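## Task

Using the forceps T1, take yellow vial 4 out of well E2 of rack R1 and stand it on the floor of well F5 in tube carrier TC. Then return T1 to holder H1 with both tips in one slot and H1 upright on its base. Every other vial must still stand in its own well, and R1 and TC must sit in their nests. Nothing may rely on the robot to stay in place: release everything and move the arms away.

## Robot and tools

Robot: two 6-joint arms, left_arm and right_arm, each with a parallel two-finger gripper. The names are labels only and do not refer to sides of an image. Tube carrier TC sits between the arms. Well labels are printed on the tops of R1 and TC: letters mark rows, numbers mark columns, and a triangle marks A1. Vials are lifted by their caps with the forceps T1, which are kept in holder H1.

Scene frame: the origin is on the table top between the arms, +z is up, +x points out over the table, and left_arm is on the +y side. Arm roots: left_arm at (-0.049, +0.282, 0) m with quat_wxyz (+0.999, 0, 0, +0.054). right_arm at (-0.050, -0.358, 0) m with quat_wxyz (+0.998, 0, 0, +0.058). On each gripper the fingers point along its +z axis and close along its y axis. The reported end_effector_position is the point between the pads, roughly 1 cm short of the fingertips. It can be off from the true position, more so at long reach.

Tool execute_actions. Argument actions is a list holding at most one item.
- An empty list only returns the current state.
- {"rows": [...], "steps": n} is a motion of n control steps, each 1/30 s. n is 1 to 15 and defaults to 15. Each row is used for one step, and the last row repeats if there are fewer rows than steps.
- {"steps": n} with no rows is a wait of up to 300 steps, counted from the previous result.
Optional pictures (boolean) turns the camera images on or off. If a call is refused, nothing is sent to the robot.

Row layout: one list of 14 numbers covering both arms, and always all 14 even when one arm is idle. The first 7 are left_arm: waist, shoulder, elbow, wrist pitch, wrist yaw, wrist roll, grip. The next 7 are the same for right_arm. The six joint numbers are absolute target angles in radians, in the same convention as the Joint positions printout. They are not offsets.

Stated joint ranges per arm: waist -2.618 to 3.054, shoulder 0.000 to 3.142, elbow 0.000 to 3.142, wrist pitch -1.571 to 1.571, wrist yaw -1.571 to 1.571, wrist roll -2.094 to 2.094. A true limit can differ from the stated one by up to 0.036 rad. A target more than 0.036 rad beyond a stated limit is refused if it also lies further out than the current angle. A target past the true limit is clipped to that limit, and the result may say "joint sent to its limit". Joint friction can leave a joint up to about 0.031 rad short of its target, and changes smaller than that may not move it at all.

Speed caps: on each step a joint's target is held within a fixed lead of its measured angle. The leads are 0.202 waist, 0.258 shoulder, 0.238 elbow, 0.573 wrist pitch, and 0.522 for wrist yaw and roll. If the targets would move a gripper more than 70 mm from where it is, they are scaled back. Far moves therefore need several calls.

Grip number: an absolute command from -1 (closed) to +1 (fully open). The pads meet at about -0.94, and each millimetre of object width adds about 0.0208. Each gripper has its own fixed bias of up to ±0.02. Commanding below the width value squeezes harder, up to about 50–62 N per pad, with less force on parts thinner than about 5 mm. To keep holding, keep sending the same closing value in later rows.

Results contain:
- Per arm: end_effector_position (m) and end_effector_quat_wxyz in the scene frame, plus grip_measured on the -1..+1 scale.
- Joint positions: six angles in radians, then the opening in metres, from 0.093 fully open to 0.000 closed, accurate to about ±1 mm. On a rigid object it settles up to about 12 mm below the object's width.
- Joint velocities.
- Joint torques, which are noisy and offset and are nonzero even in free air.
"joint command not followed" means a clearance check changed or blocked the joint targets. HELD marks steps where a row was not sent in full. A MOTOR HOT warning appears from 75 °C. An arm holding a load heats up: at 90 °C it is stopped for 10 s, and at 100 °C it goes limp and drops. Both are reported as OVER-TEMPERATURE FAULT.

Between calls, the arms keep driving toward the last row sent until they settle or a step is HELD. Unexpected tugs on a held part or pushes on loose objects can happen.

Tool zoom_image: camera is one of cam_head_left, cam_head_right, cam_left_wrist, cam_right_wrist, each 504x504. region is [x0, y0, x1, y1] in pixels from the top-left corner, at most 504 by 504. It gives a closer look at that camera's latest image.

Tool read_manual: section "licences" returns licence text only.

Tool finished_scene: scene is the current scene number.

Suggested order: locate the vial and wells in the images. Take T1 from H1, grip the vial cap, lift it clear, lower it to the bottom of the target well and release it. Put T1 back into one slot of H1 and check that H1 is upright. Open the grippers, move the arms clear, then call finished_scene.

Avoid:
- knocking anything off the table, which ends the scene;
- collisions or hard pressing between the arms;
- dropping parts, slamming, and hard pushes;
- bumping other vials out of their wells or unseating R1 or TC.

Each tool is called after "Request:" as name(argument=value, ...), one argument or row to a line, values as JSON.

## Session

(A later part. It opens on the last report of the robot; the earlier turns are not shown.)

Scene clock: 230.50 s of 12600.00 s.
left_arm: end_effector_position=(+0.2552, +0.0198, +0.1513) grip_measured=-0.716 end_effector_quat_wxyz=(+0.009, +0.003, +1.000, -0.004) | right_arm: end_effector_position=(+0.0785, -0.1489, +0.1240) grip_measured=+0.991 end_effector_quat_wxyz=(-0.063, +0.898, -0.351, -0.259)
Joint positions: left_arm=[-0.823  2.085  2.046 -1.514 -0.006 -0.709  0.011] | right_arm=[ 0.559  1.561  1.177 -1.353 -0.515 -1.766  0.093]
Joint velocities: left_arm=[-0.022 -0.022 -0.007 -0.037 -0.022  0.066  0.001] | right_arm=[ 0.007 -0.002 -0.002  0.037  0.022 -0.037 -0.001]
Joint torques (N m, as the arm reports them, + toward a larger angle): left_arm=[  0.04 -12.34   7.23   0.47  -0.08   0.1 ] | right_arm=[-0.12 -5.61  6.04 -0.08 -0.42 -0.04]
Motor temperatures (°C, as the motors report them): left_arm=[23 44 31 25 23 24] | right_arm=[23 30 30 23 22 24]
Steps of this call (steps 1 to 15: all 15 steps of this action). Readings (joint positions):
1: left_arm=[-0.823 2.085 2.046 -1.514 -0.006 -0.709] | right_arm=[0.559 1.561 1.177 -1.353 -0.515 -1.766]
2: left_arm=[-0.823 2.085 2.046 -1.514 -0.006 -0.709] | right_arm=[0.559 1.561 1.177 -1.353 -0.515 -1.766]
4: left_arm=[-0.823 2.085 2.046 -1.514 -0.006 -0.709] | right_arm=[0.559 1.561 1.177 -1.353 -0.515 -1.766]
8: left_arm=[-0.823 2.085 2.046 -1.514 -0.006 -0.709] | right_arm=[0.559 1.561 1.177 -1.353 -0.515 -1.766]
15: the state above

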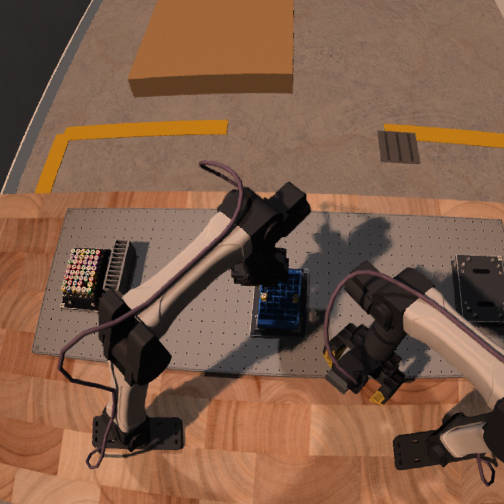

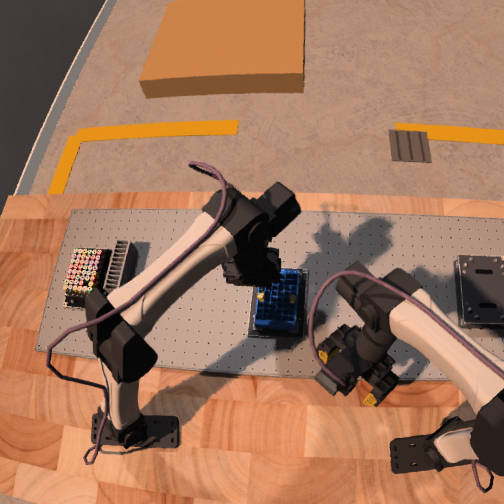

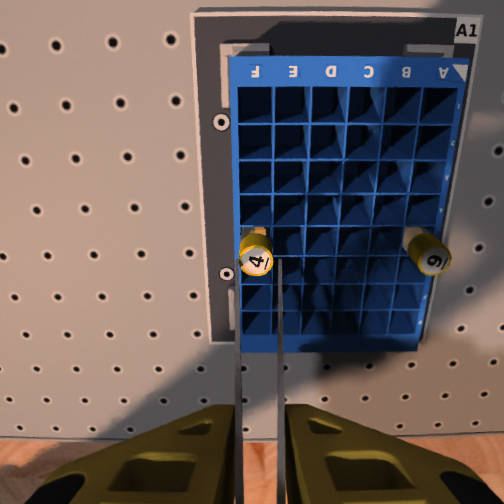

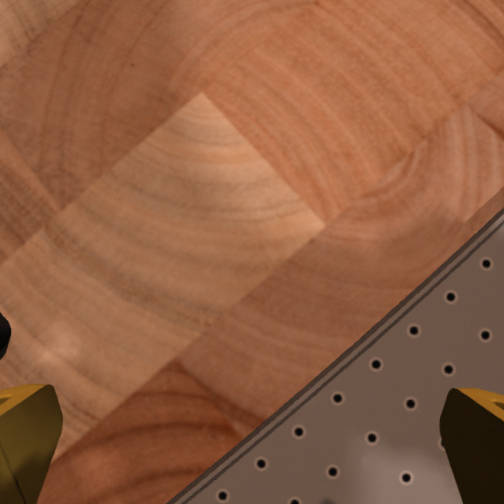

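Released and dropped in. Lift, re-tighten, and go to the holder.

Request:
execute_actions(
  actions=[
    {"rows":[[-0.815,2.02,2.045,-1.54,0,-0.702,-0.715,0.559,1.561,1.177,-1.353,-0.515,-1.766,1],[-0.815,2.02,2.045,-1.54,0,-0.702,-0.715,0.559,1.561,1.177,-1.353,-0.515,-1.766,1],[-0.815,2.02,2.045,-1.54,0,-0.702,-0.715,0.559,1.561,1.177,-1.353,-0.515,-1.766,1],[-0.815,2.02,2.045,-1.54,0,-0.702,-0.715,0.559,1.561,1.177,-1.353,-0.515,-1.766,1],[-0.815,2.02,2.045,-1.54,0,-0.702,-0.715,0.559,1.561,1.177,-1.353,-0.515,-1.766,1],[-0.815,2.02,2.045,-1.54,0,-0.702,-0.715,0.559,1.561,1.177,-1.353,-0.515,-1.766,1],[-0.815,2.02,2.045,-1.54,0,-0.702,-0.715,0.559,1.561,1.177,-1.353,-0.515,-1.766,1],[-0.815,2.02,2.045,-1.54,0,-0.702,-0.715,0.559,1.561,1.177,-1.353,-0.515,-1.766,1],[-0.815,2.02,2.045,-1.54,0,-0.702,-0.715,0.559,1.561,1.177,-1.353,-0.515,-1.766,1],[-0.815,2.02,2.045,-1.54,0,-0.702,-0.77,0.559,1.561,1.177,-1.353,-0.515,-1.766,1]],"steps":15},
  ],
  pictures=false,
)

Request:
execute_actions(
  actions=[
    {"rows":[[0.125,1.925,1.93,-1.56,0,0.236,-0.77,0.559,1.561,1.177,-1.353,-0.515,-1.766,1]],"steps":15},
  ],
  pictures=false,
)

Request:
execute_actions(
  actions=[
    {"steps":35},
  ],
)

Scene clock: 235.63 s of 12600.00 s.
left_arm: end_effector_position=(+0.2506, +0.0238, +0.1727) grip_measured=-0.768 end_effector_quat_wxyz=(+0.025, +0.003, +1.000, -0.018) | right_arm: end_effector_position=(+0.0785, -0.1489, +0.1240) grip_measured=+0.991 end_effector_quat_wxyz=(-0.063, +0.898, -0.351, -0.259)
Joint positions: left_arm=[-0.823  2.029  2.046 -1.528 -0.006 -0.709  0.008] | right_arm=[ 0.559  1.561  1.177 -1.353 -0.515 -1.766  0.093]
Joint velocities: left_arm=[-0.017 -0.007  0.007  0.037 -0.022 -0.022  0.   ] | right_arm=[ 0.002  0.002  0.007 -0.007  0.037  0.066 -0.   ]
Joint torques (N m, as the arm reports them, + toward a larger angle): left_arm=[  0.04 -12.7    7.24   0.3    0.04   0.07] | right_arm=[-0.01 -5.54  6.07 -0.07 -0.37 -0.01]
Motor temperatures (°C, as the motors report them): left_arm=[23 45 31 25 23 24] | right_arm=[23 30 30 23 22 24]
Steps of this call (steps 1 to 15: the robot went on to your last target; steps 16 to 90: nothing new was sent; then 1.63 s passed at rest; steps 91 to 105: all 15 steps of this action). Readings (joint positions):
91: left_arm=[-0.823 2.082 2.046 -1.514 -0.006 -0.709] | right_arm=[0.559 1.561 1.177 -1.353 -0.515 -1.766]
92: left_arm=[-0.823 2.077 2.046 -1.517 -0.006 -0.709] | right_arm=[0.559 1.561 1.177 -1.353 -0.515 -1.766]
94: left_arm=[-0.823 2.058 2.046 -1.520 -0.006 -0.709] | right_arm=[0.559 1.561 1.177 -1.353 -0.515 -1.766]
98: left_arm=[-0.823 2.030 2.046 -1.526 -0.006 -0.709] | right_arm=[0.559 1.561 1.177 -1.353 -0.515 -1.766]
105: the state above

Scene clock: 236.13 s of 12600.00 s.
left_arm: end_effector_position=(+0.3171, +0.3521, +0.1747) grip_measured=-0.768 end_effector_quat_wxyz=(+0.016, -0.012, +1.000, +0.003) | right_arm: end_effector_position=(+0.0785, -0.1489, +0.1240) grip_measured=+0.991 end_effector_quat_wxyz=(-0.063, +0.898, -0.351, -0.259)
Joint positions: left_arm=[ 0.08   1.955  1.95  -1.533 -0.     0.165  0.008] | right_arm=[ 0.559  1.561  1.177 -1.353 -0.515 -1.766  0.093]
Joint velocities: left_arm=[ 1.595  0.012 -0.002 -0.007 -0.227  0.33  -0.002] | right_arm=[ 0.007 -0.002 -0.022  0.066 -0.022  0.081  0.001]
Joint torques (N m, as the arm reports them, + toward a larger angle): left_arm=[ -4.37 -13.81   5.4    0.15   0.35   0.09] | right_arm=[-0.16 -5.51  6.23 -0.11 -0.38 -0.05]
Motor temperatures (°C, as the motors report them): left_arm=[23 45 31 25 23 24] | right_arm=[23 30 30 23 22 24]
Steps of this call (steps 1 to 15: all 15 steps of this action). Readings (joint positions):
1: left_arm=[-0.807 2.018 2.028 -1.519 0.003 -0.638] | right_arm=[0.559 1.561 1.177 -1.353 -0.515 -1.766]
2: left_arm=[-0.774 2.000 1.997 -1.519 0.012 -0.551] | right_arm=[0.559 1.561 1.177 -1.353 -0.515 -1.766]
4: left_arm=[-0.665 1.974 1.961 -1.531 0.014 -0.375] | right_arm=[0.559 1.561 1.177 -1.353 -0.515 -1.766]
8: left_arm=[-0.397 1.956 1.950 -1.533 0.010 -0.050] | right_arm=[0.559 1.561 1.177 -1.353 -0.515 -1.766]
15: the state above

Scene clock: 237.30 s of 12600.00 s.
left_arm: end_effector_position=(+0.3090, +0.3703, +0.1786) grip_measured=-0.768 end_effector_quat_wxyz=(+0.014, -0.005, +1.000, +0.007) | right_arm: end_effector_position=(+0.0785, -0.1489, +0.1240) grip_measured=+0.991 end_effector_quat_wxyz=(-0.063, +0.898, -0.351, -0.259)
Joint positions: left_arm=[ 0.13   1.944  1.95  -1.547 -0.007  0.229  0.008] | right_arm=[ 0.559  1.561  1.177 -1.353 -0.515 -1.766  0.093]
Joint velocities: left_arm=[-0.002 -0.002  0.007 -0.037 -0.051  0.022 -0.001] | right_arm=[-0.007 -0.002  0.022  0.022  0.037  0.037  0.001]
Joint torques (N m, as the arm reports them, + toward a larger angle): left_arm=[ -0.94 -12.73   5.42   0.26   0.1    0.1 ] | right_arm=[ 0.05 -5.5   6.08 -0.11 -0.38  0.01]
Motor temperatures (°C, as the motors report them): left_arm=[23 45 31 25 23 24] | right_arm=[23 30 30 23 22 24]
Steps of this call (steps 1 to 30: the robot went on to your last target; steps 31 to 35: nothing new was sent). Readings (joint positions):
1: left_arm=[0.124 1.955 1.950 -1.533 -0.008 0.177] | right_arm=[0.559 1.561 1.177 -1.353 -0.515 -1.766]
2: left_arm=[0.150 1.954 1.950 -1.534 -0.014 0.187] | right_arm=[0.559 1.561 1.177 -1.353 -0.515 -1.766]
4: left_arm=[0.159 1.951 1.950 -1.538 -0.017 0.201] | right_arm=[0.559 1.561 1.177 -1.353 -0.515 -1.766]
8: left_arm=[0.133 1.945 1.950 -1.544 -0.010 0.218] | right_arm=[0.559 1.561 1.177 -1.353 -0.515 -1.766]
35: the state above
All arms were judged still, so your last target was given up. Only a new action makes them travel on or press farther. Fingers that are still opening or closing keep moving.

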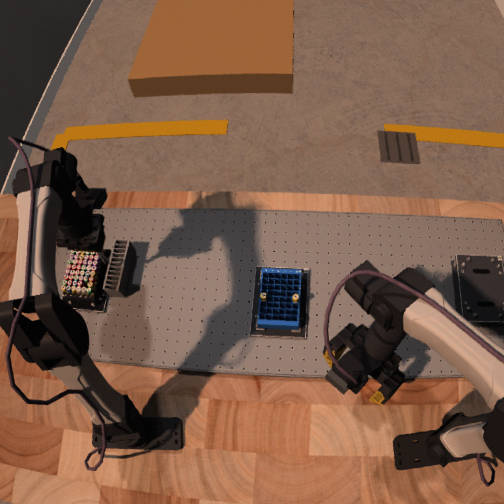

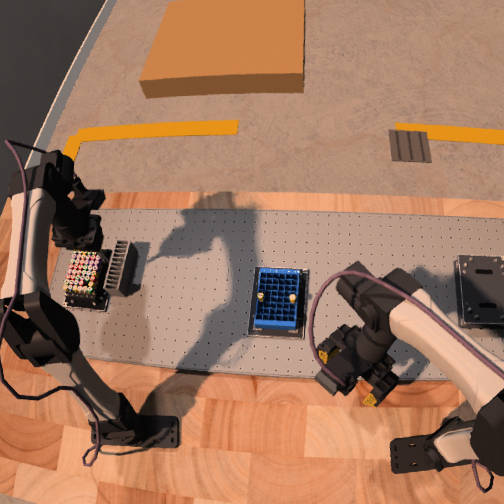

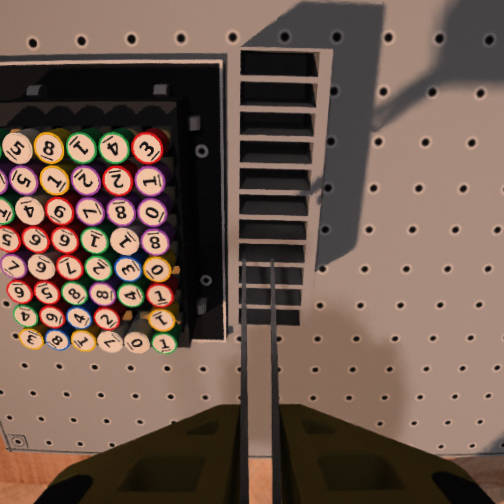

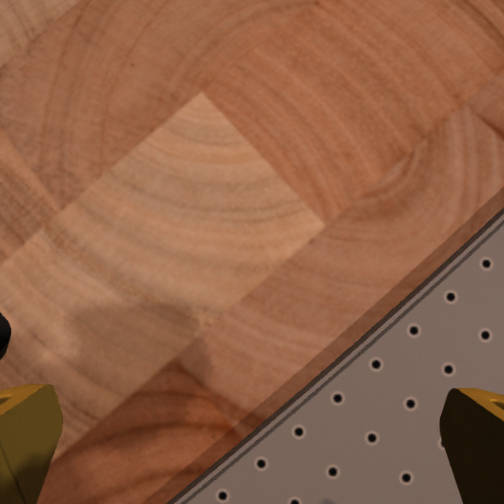

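Request:
execute_actions(
  actions=[
    {"rows":[[0.108,1.9,1.82,-1.48,0,0.232,-0.77,0.559,1.561,1.177,-1.353,-0.515,-1.766,1]],"steps":15},
  ],
  pictures=false,
)

Request:
execute_actions(
  actions=[
    {"steps":12},
  ],
)

Scene clock: 241.33 s of 12600.00 s.
left_arm: end_effector_position=(+0.2979, +0.3625, +0.1586) grip_measured=-0.768 end_effector_quat_wxyz=(-0.006, +0.002, +1.000, +0.002) | right_arm: end_effector_position=(+0.0785, -0.1489, +0.1240) grip_measured=+0.991 end_effector_quat_wxyz=(-0.063, +0.898, -0.351, -0.259)
Joint positions: left_arm=[ 0.116  1.915  1.83  -1.496 -0.006  0.229  0.008] | right_arm=[ 0.559  1.561  1.177 -1.353 -0.515 -1.766  0.093]
Joint velocities: left_arm=[-0.007 -0.017 -0.017 -0.007 -0.081 -0.051 -0.   ] | right_arm=[-0.012  0.002 -0.022  0.022  0.022 -0.037 -0.002]
Joint torques (N m, as the arm reports them, + toward a larger angle): left_arm=[ -1.02 -11.98   6.41   0.42   0.06   0.04] | right_arm=[-0.19 -5.63  6.09 -0.07 -0.42  0.01]
Motor temperatures (°C, as the motors report them): left_arm=[23 45 31 25 23 24] | right_arm=[23 30 30 23 22 24]
Steps of this call (steps 1 to 90: nothing new was sent; then 0.53 s passed at rest; steps 91 to 105: all 15 steps of this action). Readings (joint positions):
91: left_arm=[0.129 1.935 1.928 -1.529 -0.007 0.229] | right_arm=[0.559 1.561 1.177 -1.353 -0.515 -1.766]
92: left_arm=[0.126 1.922 1.893 -1.515 -0.007 0.229] | right_arm=[0.559 1.561 1.177 -1.353 -0.515 -1.766]
94: left_arm=[0.120 1.915 1.849 -1.514 -0.007 0.229] | right_arm=[0.559 1.561 1.177 -1.353 -0.515 -1.766]
98: left_arm=[0.116 1.915 1.830 -1.507 -0.006 0.229] | right_arm=[0.559 1.561 1.177 -1.353 -0.515 -1.766]
105: the state above

Scene clock: 241.73 s of 12600.00 s.
left_arm: end_effector_position=(+0.2984, +0.3626, +0.1586) grip_measured=-0.768 end_effector_quat_wxyz=(-0.005, +0.002, +1.000, +0.002) | right_arm: end_effector_position=(+0.0785, -0.1489, +0.1240) grip_measured=+0.991 end_effector_quat_wxyz=(-0.063, +0.898, -0.351, -0.259)
Joint positions: left_arm=[ 0.116  1.915  1.83  -1.494 -0.006  0.229  0.008] | right_arm=[ 0.559  1.561  1.177 -1.353 -0.515 -1.766  0.093]
Joint velocities: left_arm=[ 0.022 -0.002 -0.002 -0.037 -0.066 -0.007 -0.   ] | right_arm=[-0.002  0.012  0.012  0.007  0.007  0.007  0.001]
Joint torques (N m, as the arm reports them, + toward a larger angle): left_arm=[ -0.96 -12.13   6.52   0.44   0.14   0.  ] | right_arm=[-0.21 -5.66  6.02 -0.08 -0.4  -0.03]
Motor temperatures (°C, as the motors report them): left_arm=[23 45 31 25 23 24] | right_arm=[23 30 30 23 22 24]
Steps of this call (steps 1 to 12: the robot went on to your last target). Readings (joint positions):
1: left_arm=[0.116 1.915 1.830 -1.496 -0.006 0.229] | right_arm=[0.559 1.561 1.177 -1.353 -0.515 -1.766]
2: left_arm=[0.116 1.915 1.830 -1.495 -0.006 0.229] | right_arm=[0.559 1.561 1.177 -1.353 -0.515 -1.766]
4: left_arm=[0.116 1.915 1.830 -1.495 -0.006 0.229] | right_arm=[0.559 1.561 1.177 -1.353 -0.515 -1.766]
8: left_arm=[0.116 1.915 1.830 -1.494 -0.006 0.229] | right_arm=[0.559 1.561 1.177 -1.353 -0.515 -1.766]
12: the state above

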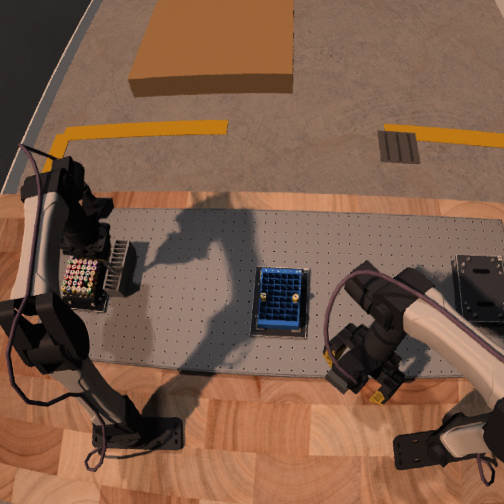

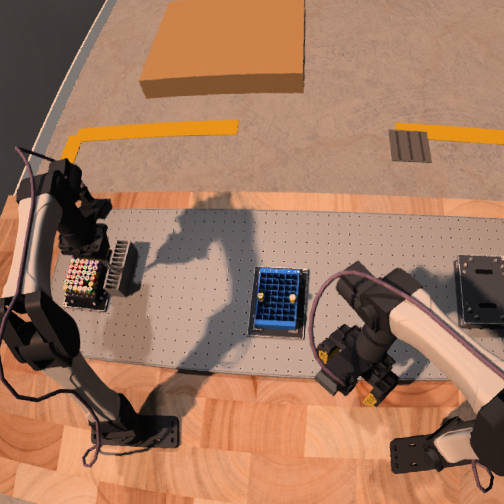

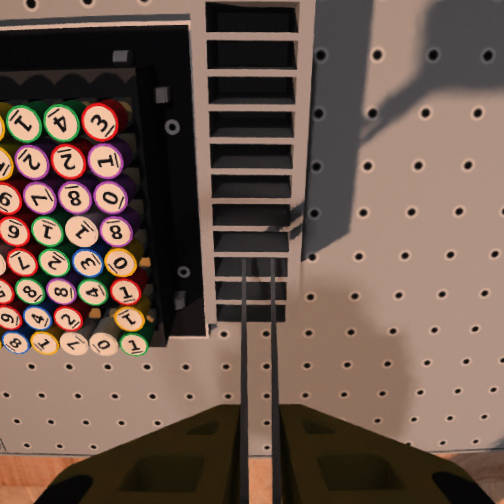

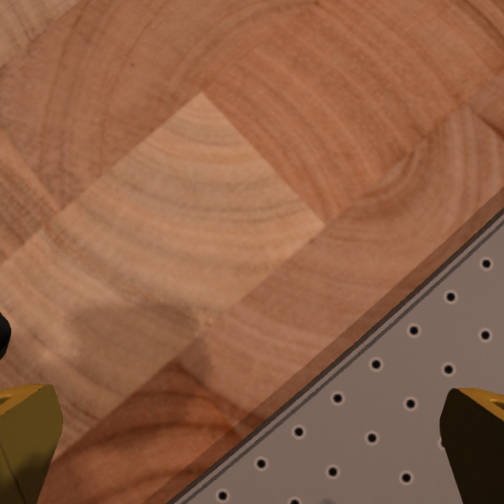

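Request:
execute_actions(
  actions=[
    {"rows":[[0.108,1.9,1.82,-1.464,0,0.232,-0.77,0.559,1.561,1.177,-1.353,-0.515,-1.766,1]],"steps":12},
  ],
)

Scene clock: 245.23 s of 12600.00 s.
left_arm: end_effector_position=(+0.3020, +0.3634, +0.1586) grip_measured=-0.768 end_effector_quat_wxyz=(+0.003, +0.002, +1.000, +0.004) | right_arm: end_effector_position=(+0.0785, -0.1489, +0.1240) grip_measured=+0.991 end_effector_quat_wxyz=(-0.063, +0.898, -0.351, -0.259)
Joint positions: left_arm=[ 0.116  1.915  1.83  -1.479 -0.006  0.229  0.008] | right_arm=[ 0.559  1.561  1.177 -1.353 -0.515 -1.766  0.093]
Joint velocities: left_arm=[ 0.007  0.007 -0.022 -0.007  0.007  0.022 -0.001] | right_arm=[-0.007 -0.002 -0.002  0.051 -0.037 -0.022 -0.002]
Joint torques (N m, as the arm reports them, + toward a larger angle): left_arm=[ -1.12 -12.13   6.57   0.45   0.11   0.08] | right_arm=[-0.11 -5.56  6.08 -0.1  -0.39 -0.02]
Motor temperatures (°C, as the motors report them): left_arm=[23 45 31 25 23 24] | right_arm=[23 30 30 23 22 24]
Steps of this call (steps 1 to 15: the robot went on to your last target; steps 16 to 90: nothing new was sent; then 0.10 s passed at rest; steps 91 to 102: all 12 steps of this action). Readings (joint positions):
91: left_arm=[0.116 1.915 1.830 -1.493 -0.006 0.229] | right_arm=[0.559 1.561 1.177 -1.353 -0.515 -1.766]
92: left_arm=[0.116 1.915 1.830 -1.490 -0.006 0.229] | right_arm=[0.559 1.561 1.177 -1.353 -0.515 -1.766]
94: left_arm=[0.116 1.915 1.830 -1.485 -0.006 0.229] | right_arm=[0.559 1.561 1.177 -1.353 -0.515 -1.766]
98: left_arm=[0.116 1.915 1.830 -1.480 -0.006 0.229] | right_arm=[0.559 1.561 1.177 -1.353 -0.515 -1.766]
102: the state above

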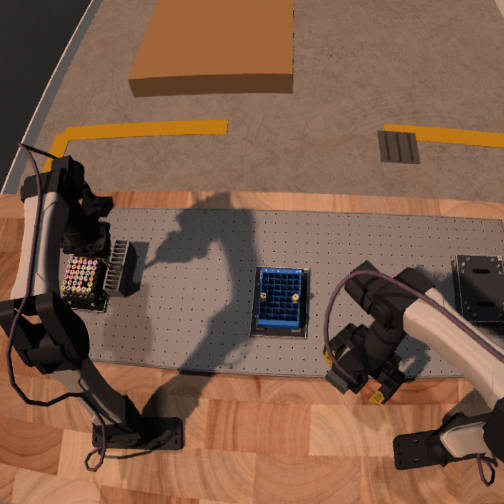

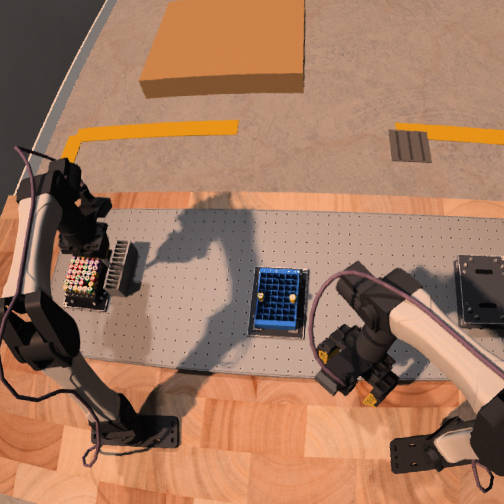

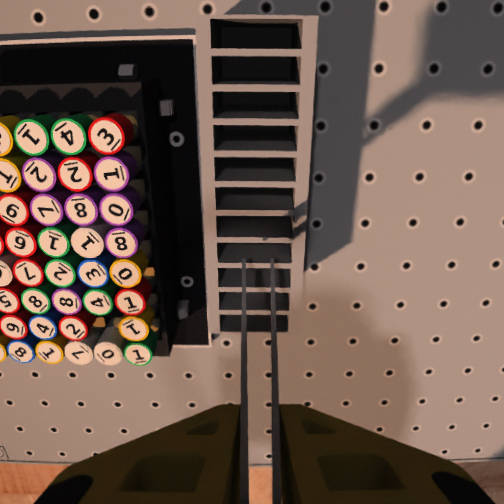

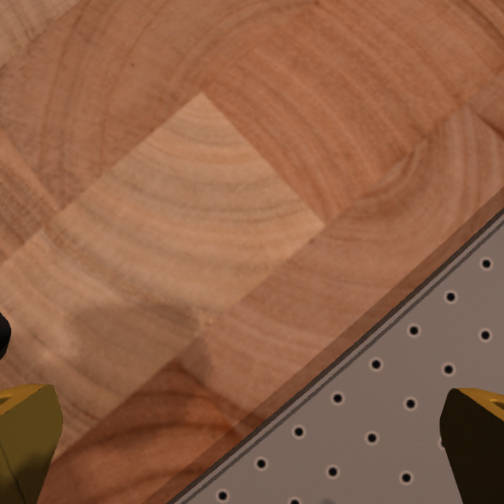

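Request:
execute_actions(
  actions=[
    {"rows":[[0.108,1.898,1.776,-1.422,0,0.232,-0.77,0.559,1.561,1.177,-1.353,-0.515,-1.766,1],[0.108,1.898,1.776,-1.422,0,0.232,-0.77,0.559,1.561,1.177,-1.353,-0.515,-1.766,1],[0.108,1.898,1.776,-1.422,0,0.232,-0.77,0.559,1.561,1.177,-1.353,-0.515,-1.766,1],[0.108,1.896,1.731,-1.38,0,0.232,-0.77,0.559,1.561,1.177,-1.353,-0.515,-1.766,1],[0.108,1.896,1.731,-1.38,0,0.232,-0.77,0.559,1.561,1.177,-1.353,-0.515,-1.766,1],[0.108,1.896,1.731,-1.38,0,0.232,-0.77,0.559,1.561,1.177,-1.353,-0.515,-1.766,1],[0.108,1.894,1.687,-1.337,0,0.232,-0.77,0.559,1.561,1.177,-1.353,-0.515,-1.766,1],[0.108,1.894,1.687,-1.337,0,0.232,-0.77,0.559,1.561,1.177,-1.353,-0.515,-1.766,1],[0.108,1.894,1.687,-1.337,0,0.232,-0.77,0.559,1.561,1.177,-1.353,-0.515,-1.766,1],[0.108,1.892,1.642,-1.295,0,0.232,-0.77,0.559,1.561,1.177,-1.353,-0.515,-1.766,1],[0.108,1.892,1.642,-1.295,0,0.232,-0.77,0.559,1.561,1.177,-1.353,-0.515,-1.766,1],[0.108,1.892,1.642,-1.295,0,0.232,-0.77,0.559,1.561,1.177,-1.353,-0.515,-1.766,1],[0.108,1.89,1.6,-1.253,0,0.232,-0.77,0.559,1.561,1.177,-1.353,-0.515,-1.766,1]],"steps":15},
  ],
  pictures=false,
)

Request:
execute_actions(
  actions=[
    {"steps":15},
  ],
)

Scene clock: 252.60 s of 12600.00 s.
left_arm: end_effector_position=(+0.2960, +0.3621, +0.1113) grip_measured=-0.768 end_effector_quat_wxyz=(-0.009, +0.002, +1.000, +0.001) | right_arm: end_effector_position=(+0.0785, -0.1489, +0.1240) grip_measured=+0.991 end_effector_quat_wxyz=(-0.063, +0.898, -0.351, -0.259)
Joint positions: left_arm=[ 0.116  1.902  1.625 -1.311 -0.006  0.229  0.008] | right_arm=[ 0.559  1.561  1.177 -1.353 -0.515 -1.766  0.093]
Joint velocities: left_arm=[-0.017 -0.012 -0.325  0.359 -0.007 -0.007 -0.001] | right_arm=[ 0.002  0.012 -0.007 -0.007 -0.051 -0.066 -0.   ]
Joint torques (N m, as the arm reports them, + toward a larger angle): left_arm=[ -1.17 -11.93   6.99   0.41   0.12   0.03] | right_arm=[-0.01 -5.57  5.84 -0.09 -0.42 -0.07]
Motor temperatures (°C, as the motors report them): left_arm=[23 45 31 25 23 24] | right_arm=[23 31 30 23 22 24]
Steps of this call (steps 1 to 15: the robot went on to your last target; steps 16 to 90: nothing new was sent; then 3.87 s passed at rest; steps 91 to 105: all 15 steps of this action). Readings (joint positions):
91: left_arm=[0.116 1.913 1.823 -1.470 -0.006 0.229] | right_arm=[0.559 1.561 1.177 -1.353 -0.515 -1.766]
92: left_arm=[0.116 1.910 1.812 -1.462 -0.006 0.229] | right_arm=[0.559 1.561 1.177 -1.353 -0.515 -1.766]
94: left_arm=[0.116 1.909 1.788 -1.445 -0.006 0.229] | right_arm=[0.559 1.561 1.177 -1.353 -0.515 -1.766]
98: left_arm=[0.116 1.906 1.725 -1.401 -0.006 0.229] | right_arm=[0.559 1.561 1.177 -1.353 -0.515 -1.766]
105: the state above

Scene clock: 253.10 s of 12600.00 s.
left_arm: end_effector_position=(+0.3009, +0.3632, +0.1080) grip_measured=-0.768 end_effector_quat_wxyz=(+0.001, +0.002, +1.000, +0.003) | right_arm: end_effector_position=(+0.0785, -0.1489, +0.1240) grip_measured=+0.991 end_effector_quat_wxyz=(-0.063, +0.898, -0.351, -0.259)
Joint positions: left_arm=[ 0.116  1.902  1.612 -1.277 -0.006  0.229  0.008] | right_arm=[ 0.559  1.561  1.177 -1.353 -0.515 -1.766  0.093]
Joint velocities: left_arm=[ 0.007 -0.022 -0.002 -0.037 -0.007  0.081  0.001] | right_arm=[-0.007 -0.012  0.007  0.007 -0.022  0.022 -0.   ]
Joint torques (N m, as the arm reports them, + toward a larger angle): left_arm=[ -1.19 -11.95   6.52   0.54   0.08   0.06] | right_arm=[ 0.11 -5.58  6.04 -0.05 -0.41 -0.05]
Motor temperatures (°C, as the motors report them): left_arm=[23 45 31 25 23 24] | right_arm=[23 31 30 23 22 24]
Steps of this call (steps 1 to 15: the robot went on to your last target). Readings (joint positions):
1: left_arm=[0.116 1.902 1.616 -1.302 -0.006 0.229] | right_arm=[0.559 1.561 1.177 -1.353 -0.515 -1.766]
2: left_arm=[0.116 1.902 1.613 -1.297 -0.006 0.229] | right_arm=[0.559 1.561 1.177 -1.353 -0.515 -1.766]
4: left_arm=[0.116 1.902 1.612 -1.288 -0.006 0.229] | right_arm=[0.559 1.561 1.177 -1.353 -0.515 -1.766]
8: left_arm=[0.116 1.902 1.612 -1.277 -0.006 0.229] | right_arm=[0.559 1.561 1.177 -1.353 -0.515 -1.766]
15: the state above

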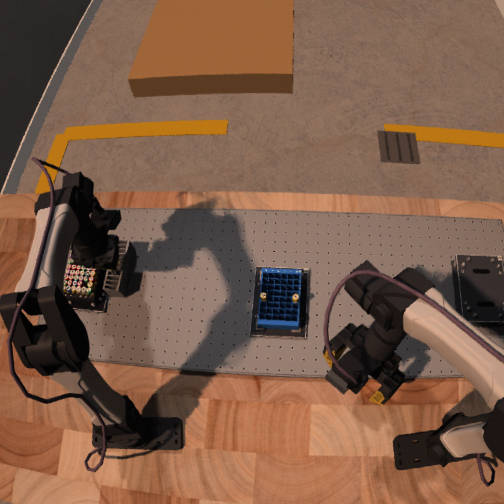

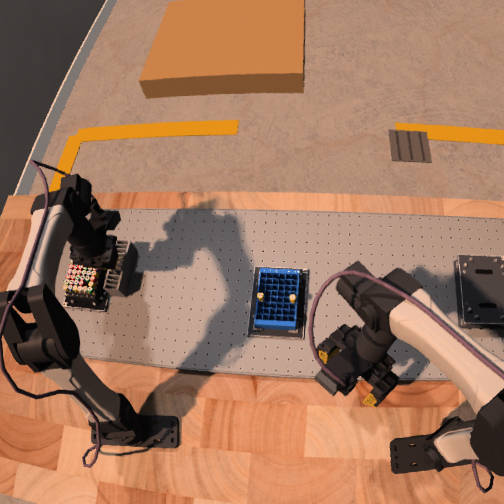

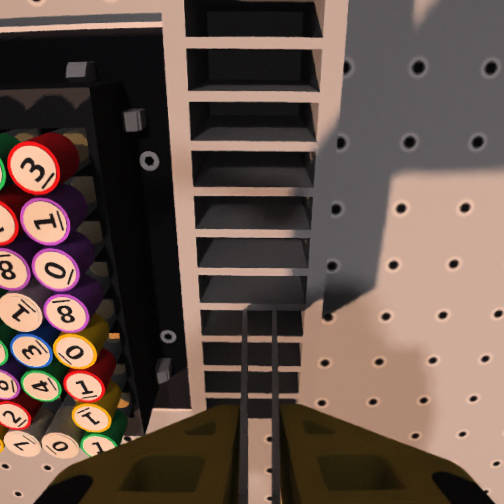

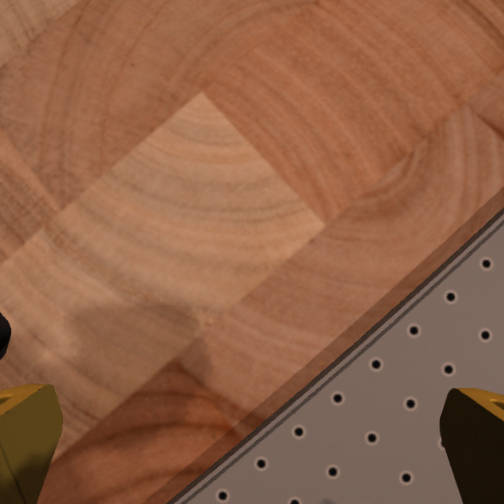

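Request:
execute_actions(
  actions=[
    {"rows":[[0.108,1.89,1.6,-1.257,0,0.232,0.2,0.559,1.561,1.177,-1.353,-0.515,-1.766,1]],"steps":15},
  ],
  pictures=false,
)

Request:
execute_actions(
  actions=[
    {"rows":[[0.108,1.92,1.95,-1.55,0,0.232,0.2,0.559,1.561,1.177,-1.353,-0.515,-1.766,1]],"steps":15},
  ],
  pictures=false,
)

Request:
execute_actions(
  actions=[
    {"rows":[[0.108,1.75,1.85,-1.5,0,0.232,0.2,0.559,1.561,1.177,-1.353,-0.515,-1.766,1]],"steps":15},
  ],
)

Scene clock: 258.07 s of 12600.00 s.
left_arm: end_effector_position=(+0.3021, +0.3635, +0.1080) grip_measured=+0.199 end_effector_quat_wxyz=(+0.004, +0.002, +1.000, +0.004) | right_arm: end_effector_position=(+0.0785, -0.1489, +0.1240) grip_measured=+0.991 end_effector_quat_wxyz=(-0.063, +0.898, -0.351, -0.259)
Joint positions: left_arm=[ 0.116  1.902  1.612 -1.271 -0.006  0.229  0.055] | right_arm=[ 0.559  1.561  1.177 -1.353 -0.515 -1.766  0.093]
Joint velocities: left_arm=[-0.002 -0.002 -0.007  0.022  0.066  0.007 -0.   ] | right_arm=[ 0.002 -0.002 -0.022 -0.022  0.037 -0.066 -0.001]
Joint torques (N m, as the arm reports them, + toward a larger angle): left_arm=[ -1.04 -12.01   6.59   0.46   0.11   0.05] | right_arm=[ 0.1  -5.52  6.   -0.06 -0.39 -0.03]
Motor temperatures (°C, as the motors report them): left_arm=[23 45 31 25 23 24] | right_arm=[23 31 30 23 22 24]
Steps of this call (steps 1 to 15: the robot went on to your last target; steps 16 to 90: nothing new was sent; then 1.47 s passed at rest; steps 91 to 105: all 15 steps of this action). Readings (joint positions):
91: left_arm=[0.116 1.902 1.612 -1.276 -0.006 0.229] | right_arm=[0.559 1.561 1.177 -1.353 -0.515 -1.766]
92: left_arm=[0.116 1.902 1.612 -1.276 -0.006 0.229] | right_arm=[0.559 1.561 1.177 -1.353 -0.515 -1.766]
94: left_arm=[0.116 1.902 1.612 -1.274 -0.006 0.229] | right_arm=[0.559 1.561 1.177 -1.353 -0.515 -1.766]
98: left_arm=[0.116 1.902 1.612 -1.272 -0.006 0.229] | right_arm=[0.559 1.561 1.177 -1.353 -0.515 -1.766]
105: the state above

Scene clock: 258.57 s of 12600.00 s.
left_arm: end_effector_position=(+0.3120, +0.3657, +0.1882) grip_measured=+0.199 end_effector_quat_wxyz=(+0.037, +0.002, +0.999, +0.012) | right_arm: end_effector_position=(+0.0785, -0.1489, +0.1240) grip_measured=+0.991 end_effector_quat_wxyz=(-0.063, +0.898, -0.351, -0.259)
Joint positions: left_arm=[ 0.116  1.913  1.945 -1.526 -0.006  0.229  0.055] | right_arm=[ 0.559  1.561  1.177 -1.353 -0.515 -1.766  0.093]
Joint velocities: left_arm=[-0.007 -0.012 -0.002 -0.125  0.037  0.037 -0.   ] | right_arm=[-0.017  0.007  0.007 -0.007 -0.022 -0.007  0.001]
Joint torques (N m, as the arm reports them, + toward a larger angle): left_arm=[ -1.27 -10.22   7.72   0.34   0.15   0.03] | right_arm=[-0.04 -5.36  6.21 -0.09 -0.44 -0.09]
Motor temperatures (°C, as the motors report them): left_arm=[23 45 31 25 23 24] | right_arm=[23 31 30 23 22 24]
Steps of this call (steps 1 to 15: all 15 steps of this action). Readings (joint positions):
1: left_arm=[0.116 1.915 1.651 -1.321 -0.006 0.229] | right_arm=[0.559 1.561 1.177 -1.353 -0.515 -1.766]
2: left_arm=[0.116 1.936 1.721 -1.382 -0.006 0.229] | right_arm=[0.559 1.561 1.177 -1.353 -0.515 -1.766]
4: left_arm=[0.116 1.950 1.854 -1.432 -0.006 0.229] | right_arm=[0.559 1.561 1.177 -1.353 -0.515 -1.766]
8: left_arm=[0.116 1.911 1.943 -1.473 -0.006 0.229] | right_arm=[0.559 1.561 1.177 -1.353 -0.515 -1.766]
15: the state above

Scene clock: 259.07 s of 12600.00 s.
left_arm: end_effector_position=(+0.2872, +0.3600, +0.2233) grip_measured=+0.199 end_effector_quat_wxyz=(+0.086, +0.002, +0.996, +0.023) | right_arm: end_effector_position=(+0.0785, -0.1489, +0.1240) grip_measured=+0.991 end_effector_quat_wxyz=(-0.063, +0.898, -0.351, -0.259)
Joint positions: left_arm=[ 0.116  1.743  1.86  -1.509 -0.006  0.229  0.055] | right_arm=[ 0.559  1.561  1.177 -1.353 -0.515 -1.766  0.093]
Joint velocities: left_arm=[-0.002 -0.007 -0.002 -0.022 -0.081  0.051 -0.001] | right_arm=[-0.002  0.002 -0.032 -0.051 -0.022 -0.007  0.001]
Joint torques (N m, as the arm reports them, + toward a larger angle): left_arm=[-1.24 -8.51  6.39  0.79  0.07  0.05] | right_arm=[ 0.03 -5.55  6.01 -0.07 -0.36  0.01]
Motor temperatures (°C, as the motors report them): left_arm=[23 45 31 25 23 24] | right_arm=[23 31 30 23 22 24]
Steps of this call (steps 1 to 15: all 15 steps of this action). Readings (joint positions):
1: left_arm=[0.116 1.895 1.923 -1.511 -0.006 0.229] | right_arm=[0.559 1.561 1.177 -1.353 -0.515 -1.766]
2: left_arm=[0.116 1.866 1.889 -1.502 -0.006 0.229] | right_arm=[0.559 1.561 1.177 -1.353 -0.515 -1.766]
4: left_arm=[0.116 1.808 1.860 -1.509 -0.006 0.229] | right_arm=[0.559 1.561 1.177 -1.353 -0.515 -1.766]
8: left_arm=[0.116 1.743 1.860 -1.509 -0.006 0.229] | right_arm=[0.559 1.561 1.177 -1.353 -0.515 -1.766]
15: the state above

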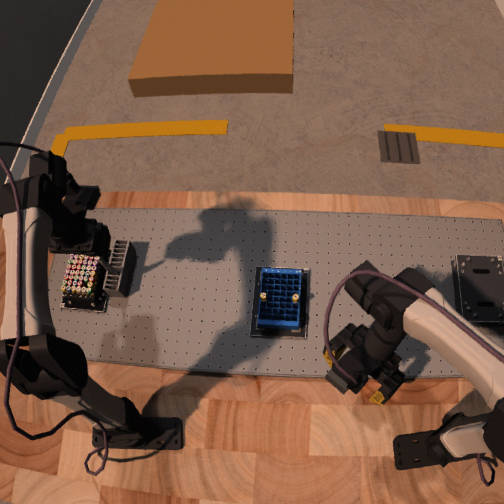

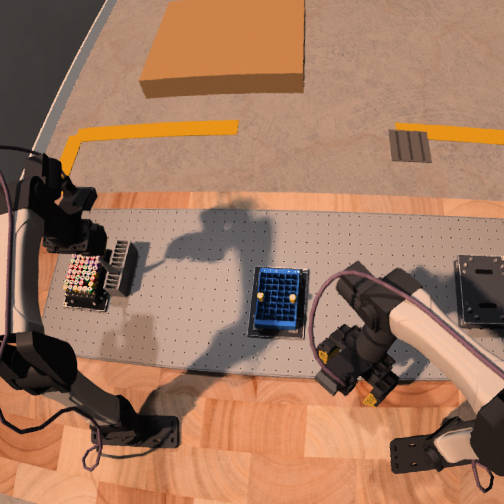

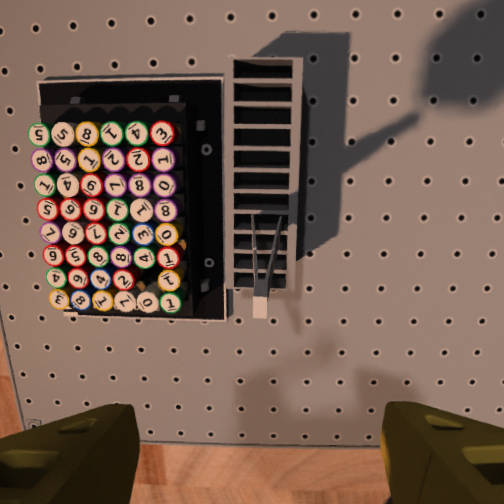

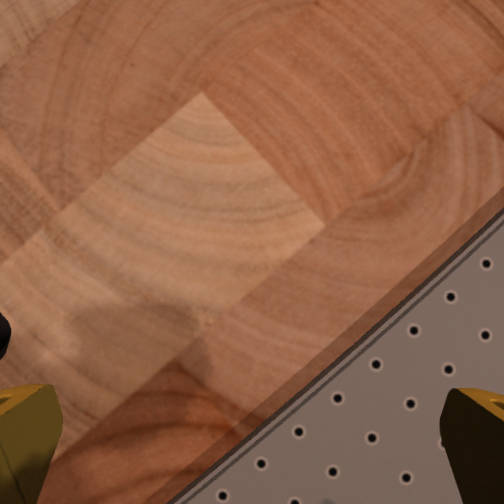

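Request:
finished_scene(
  scene=1,
)

The scene is finished: the task was done.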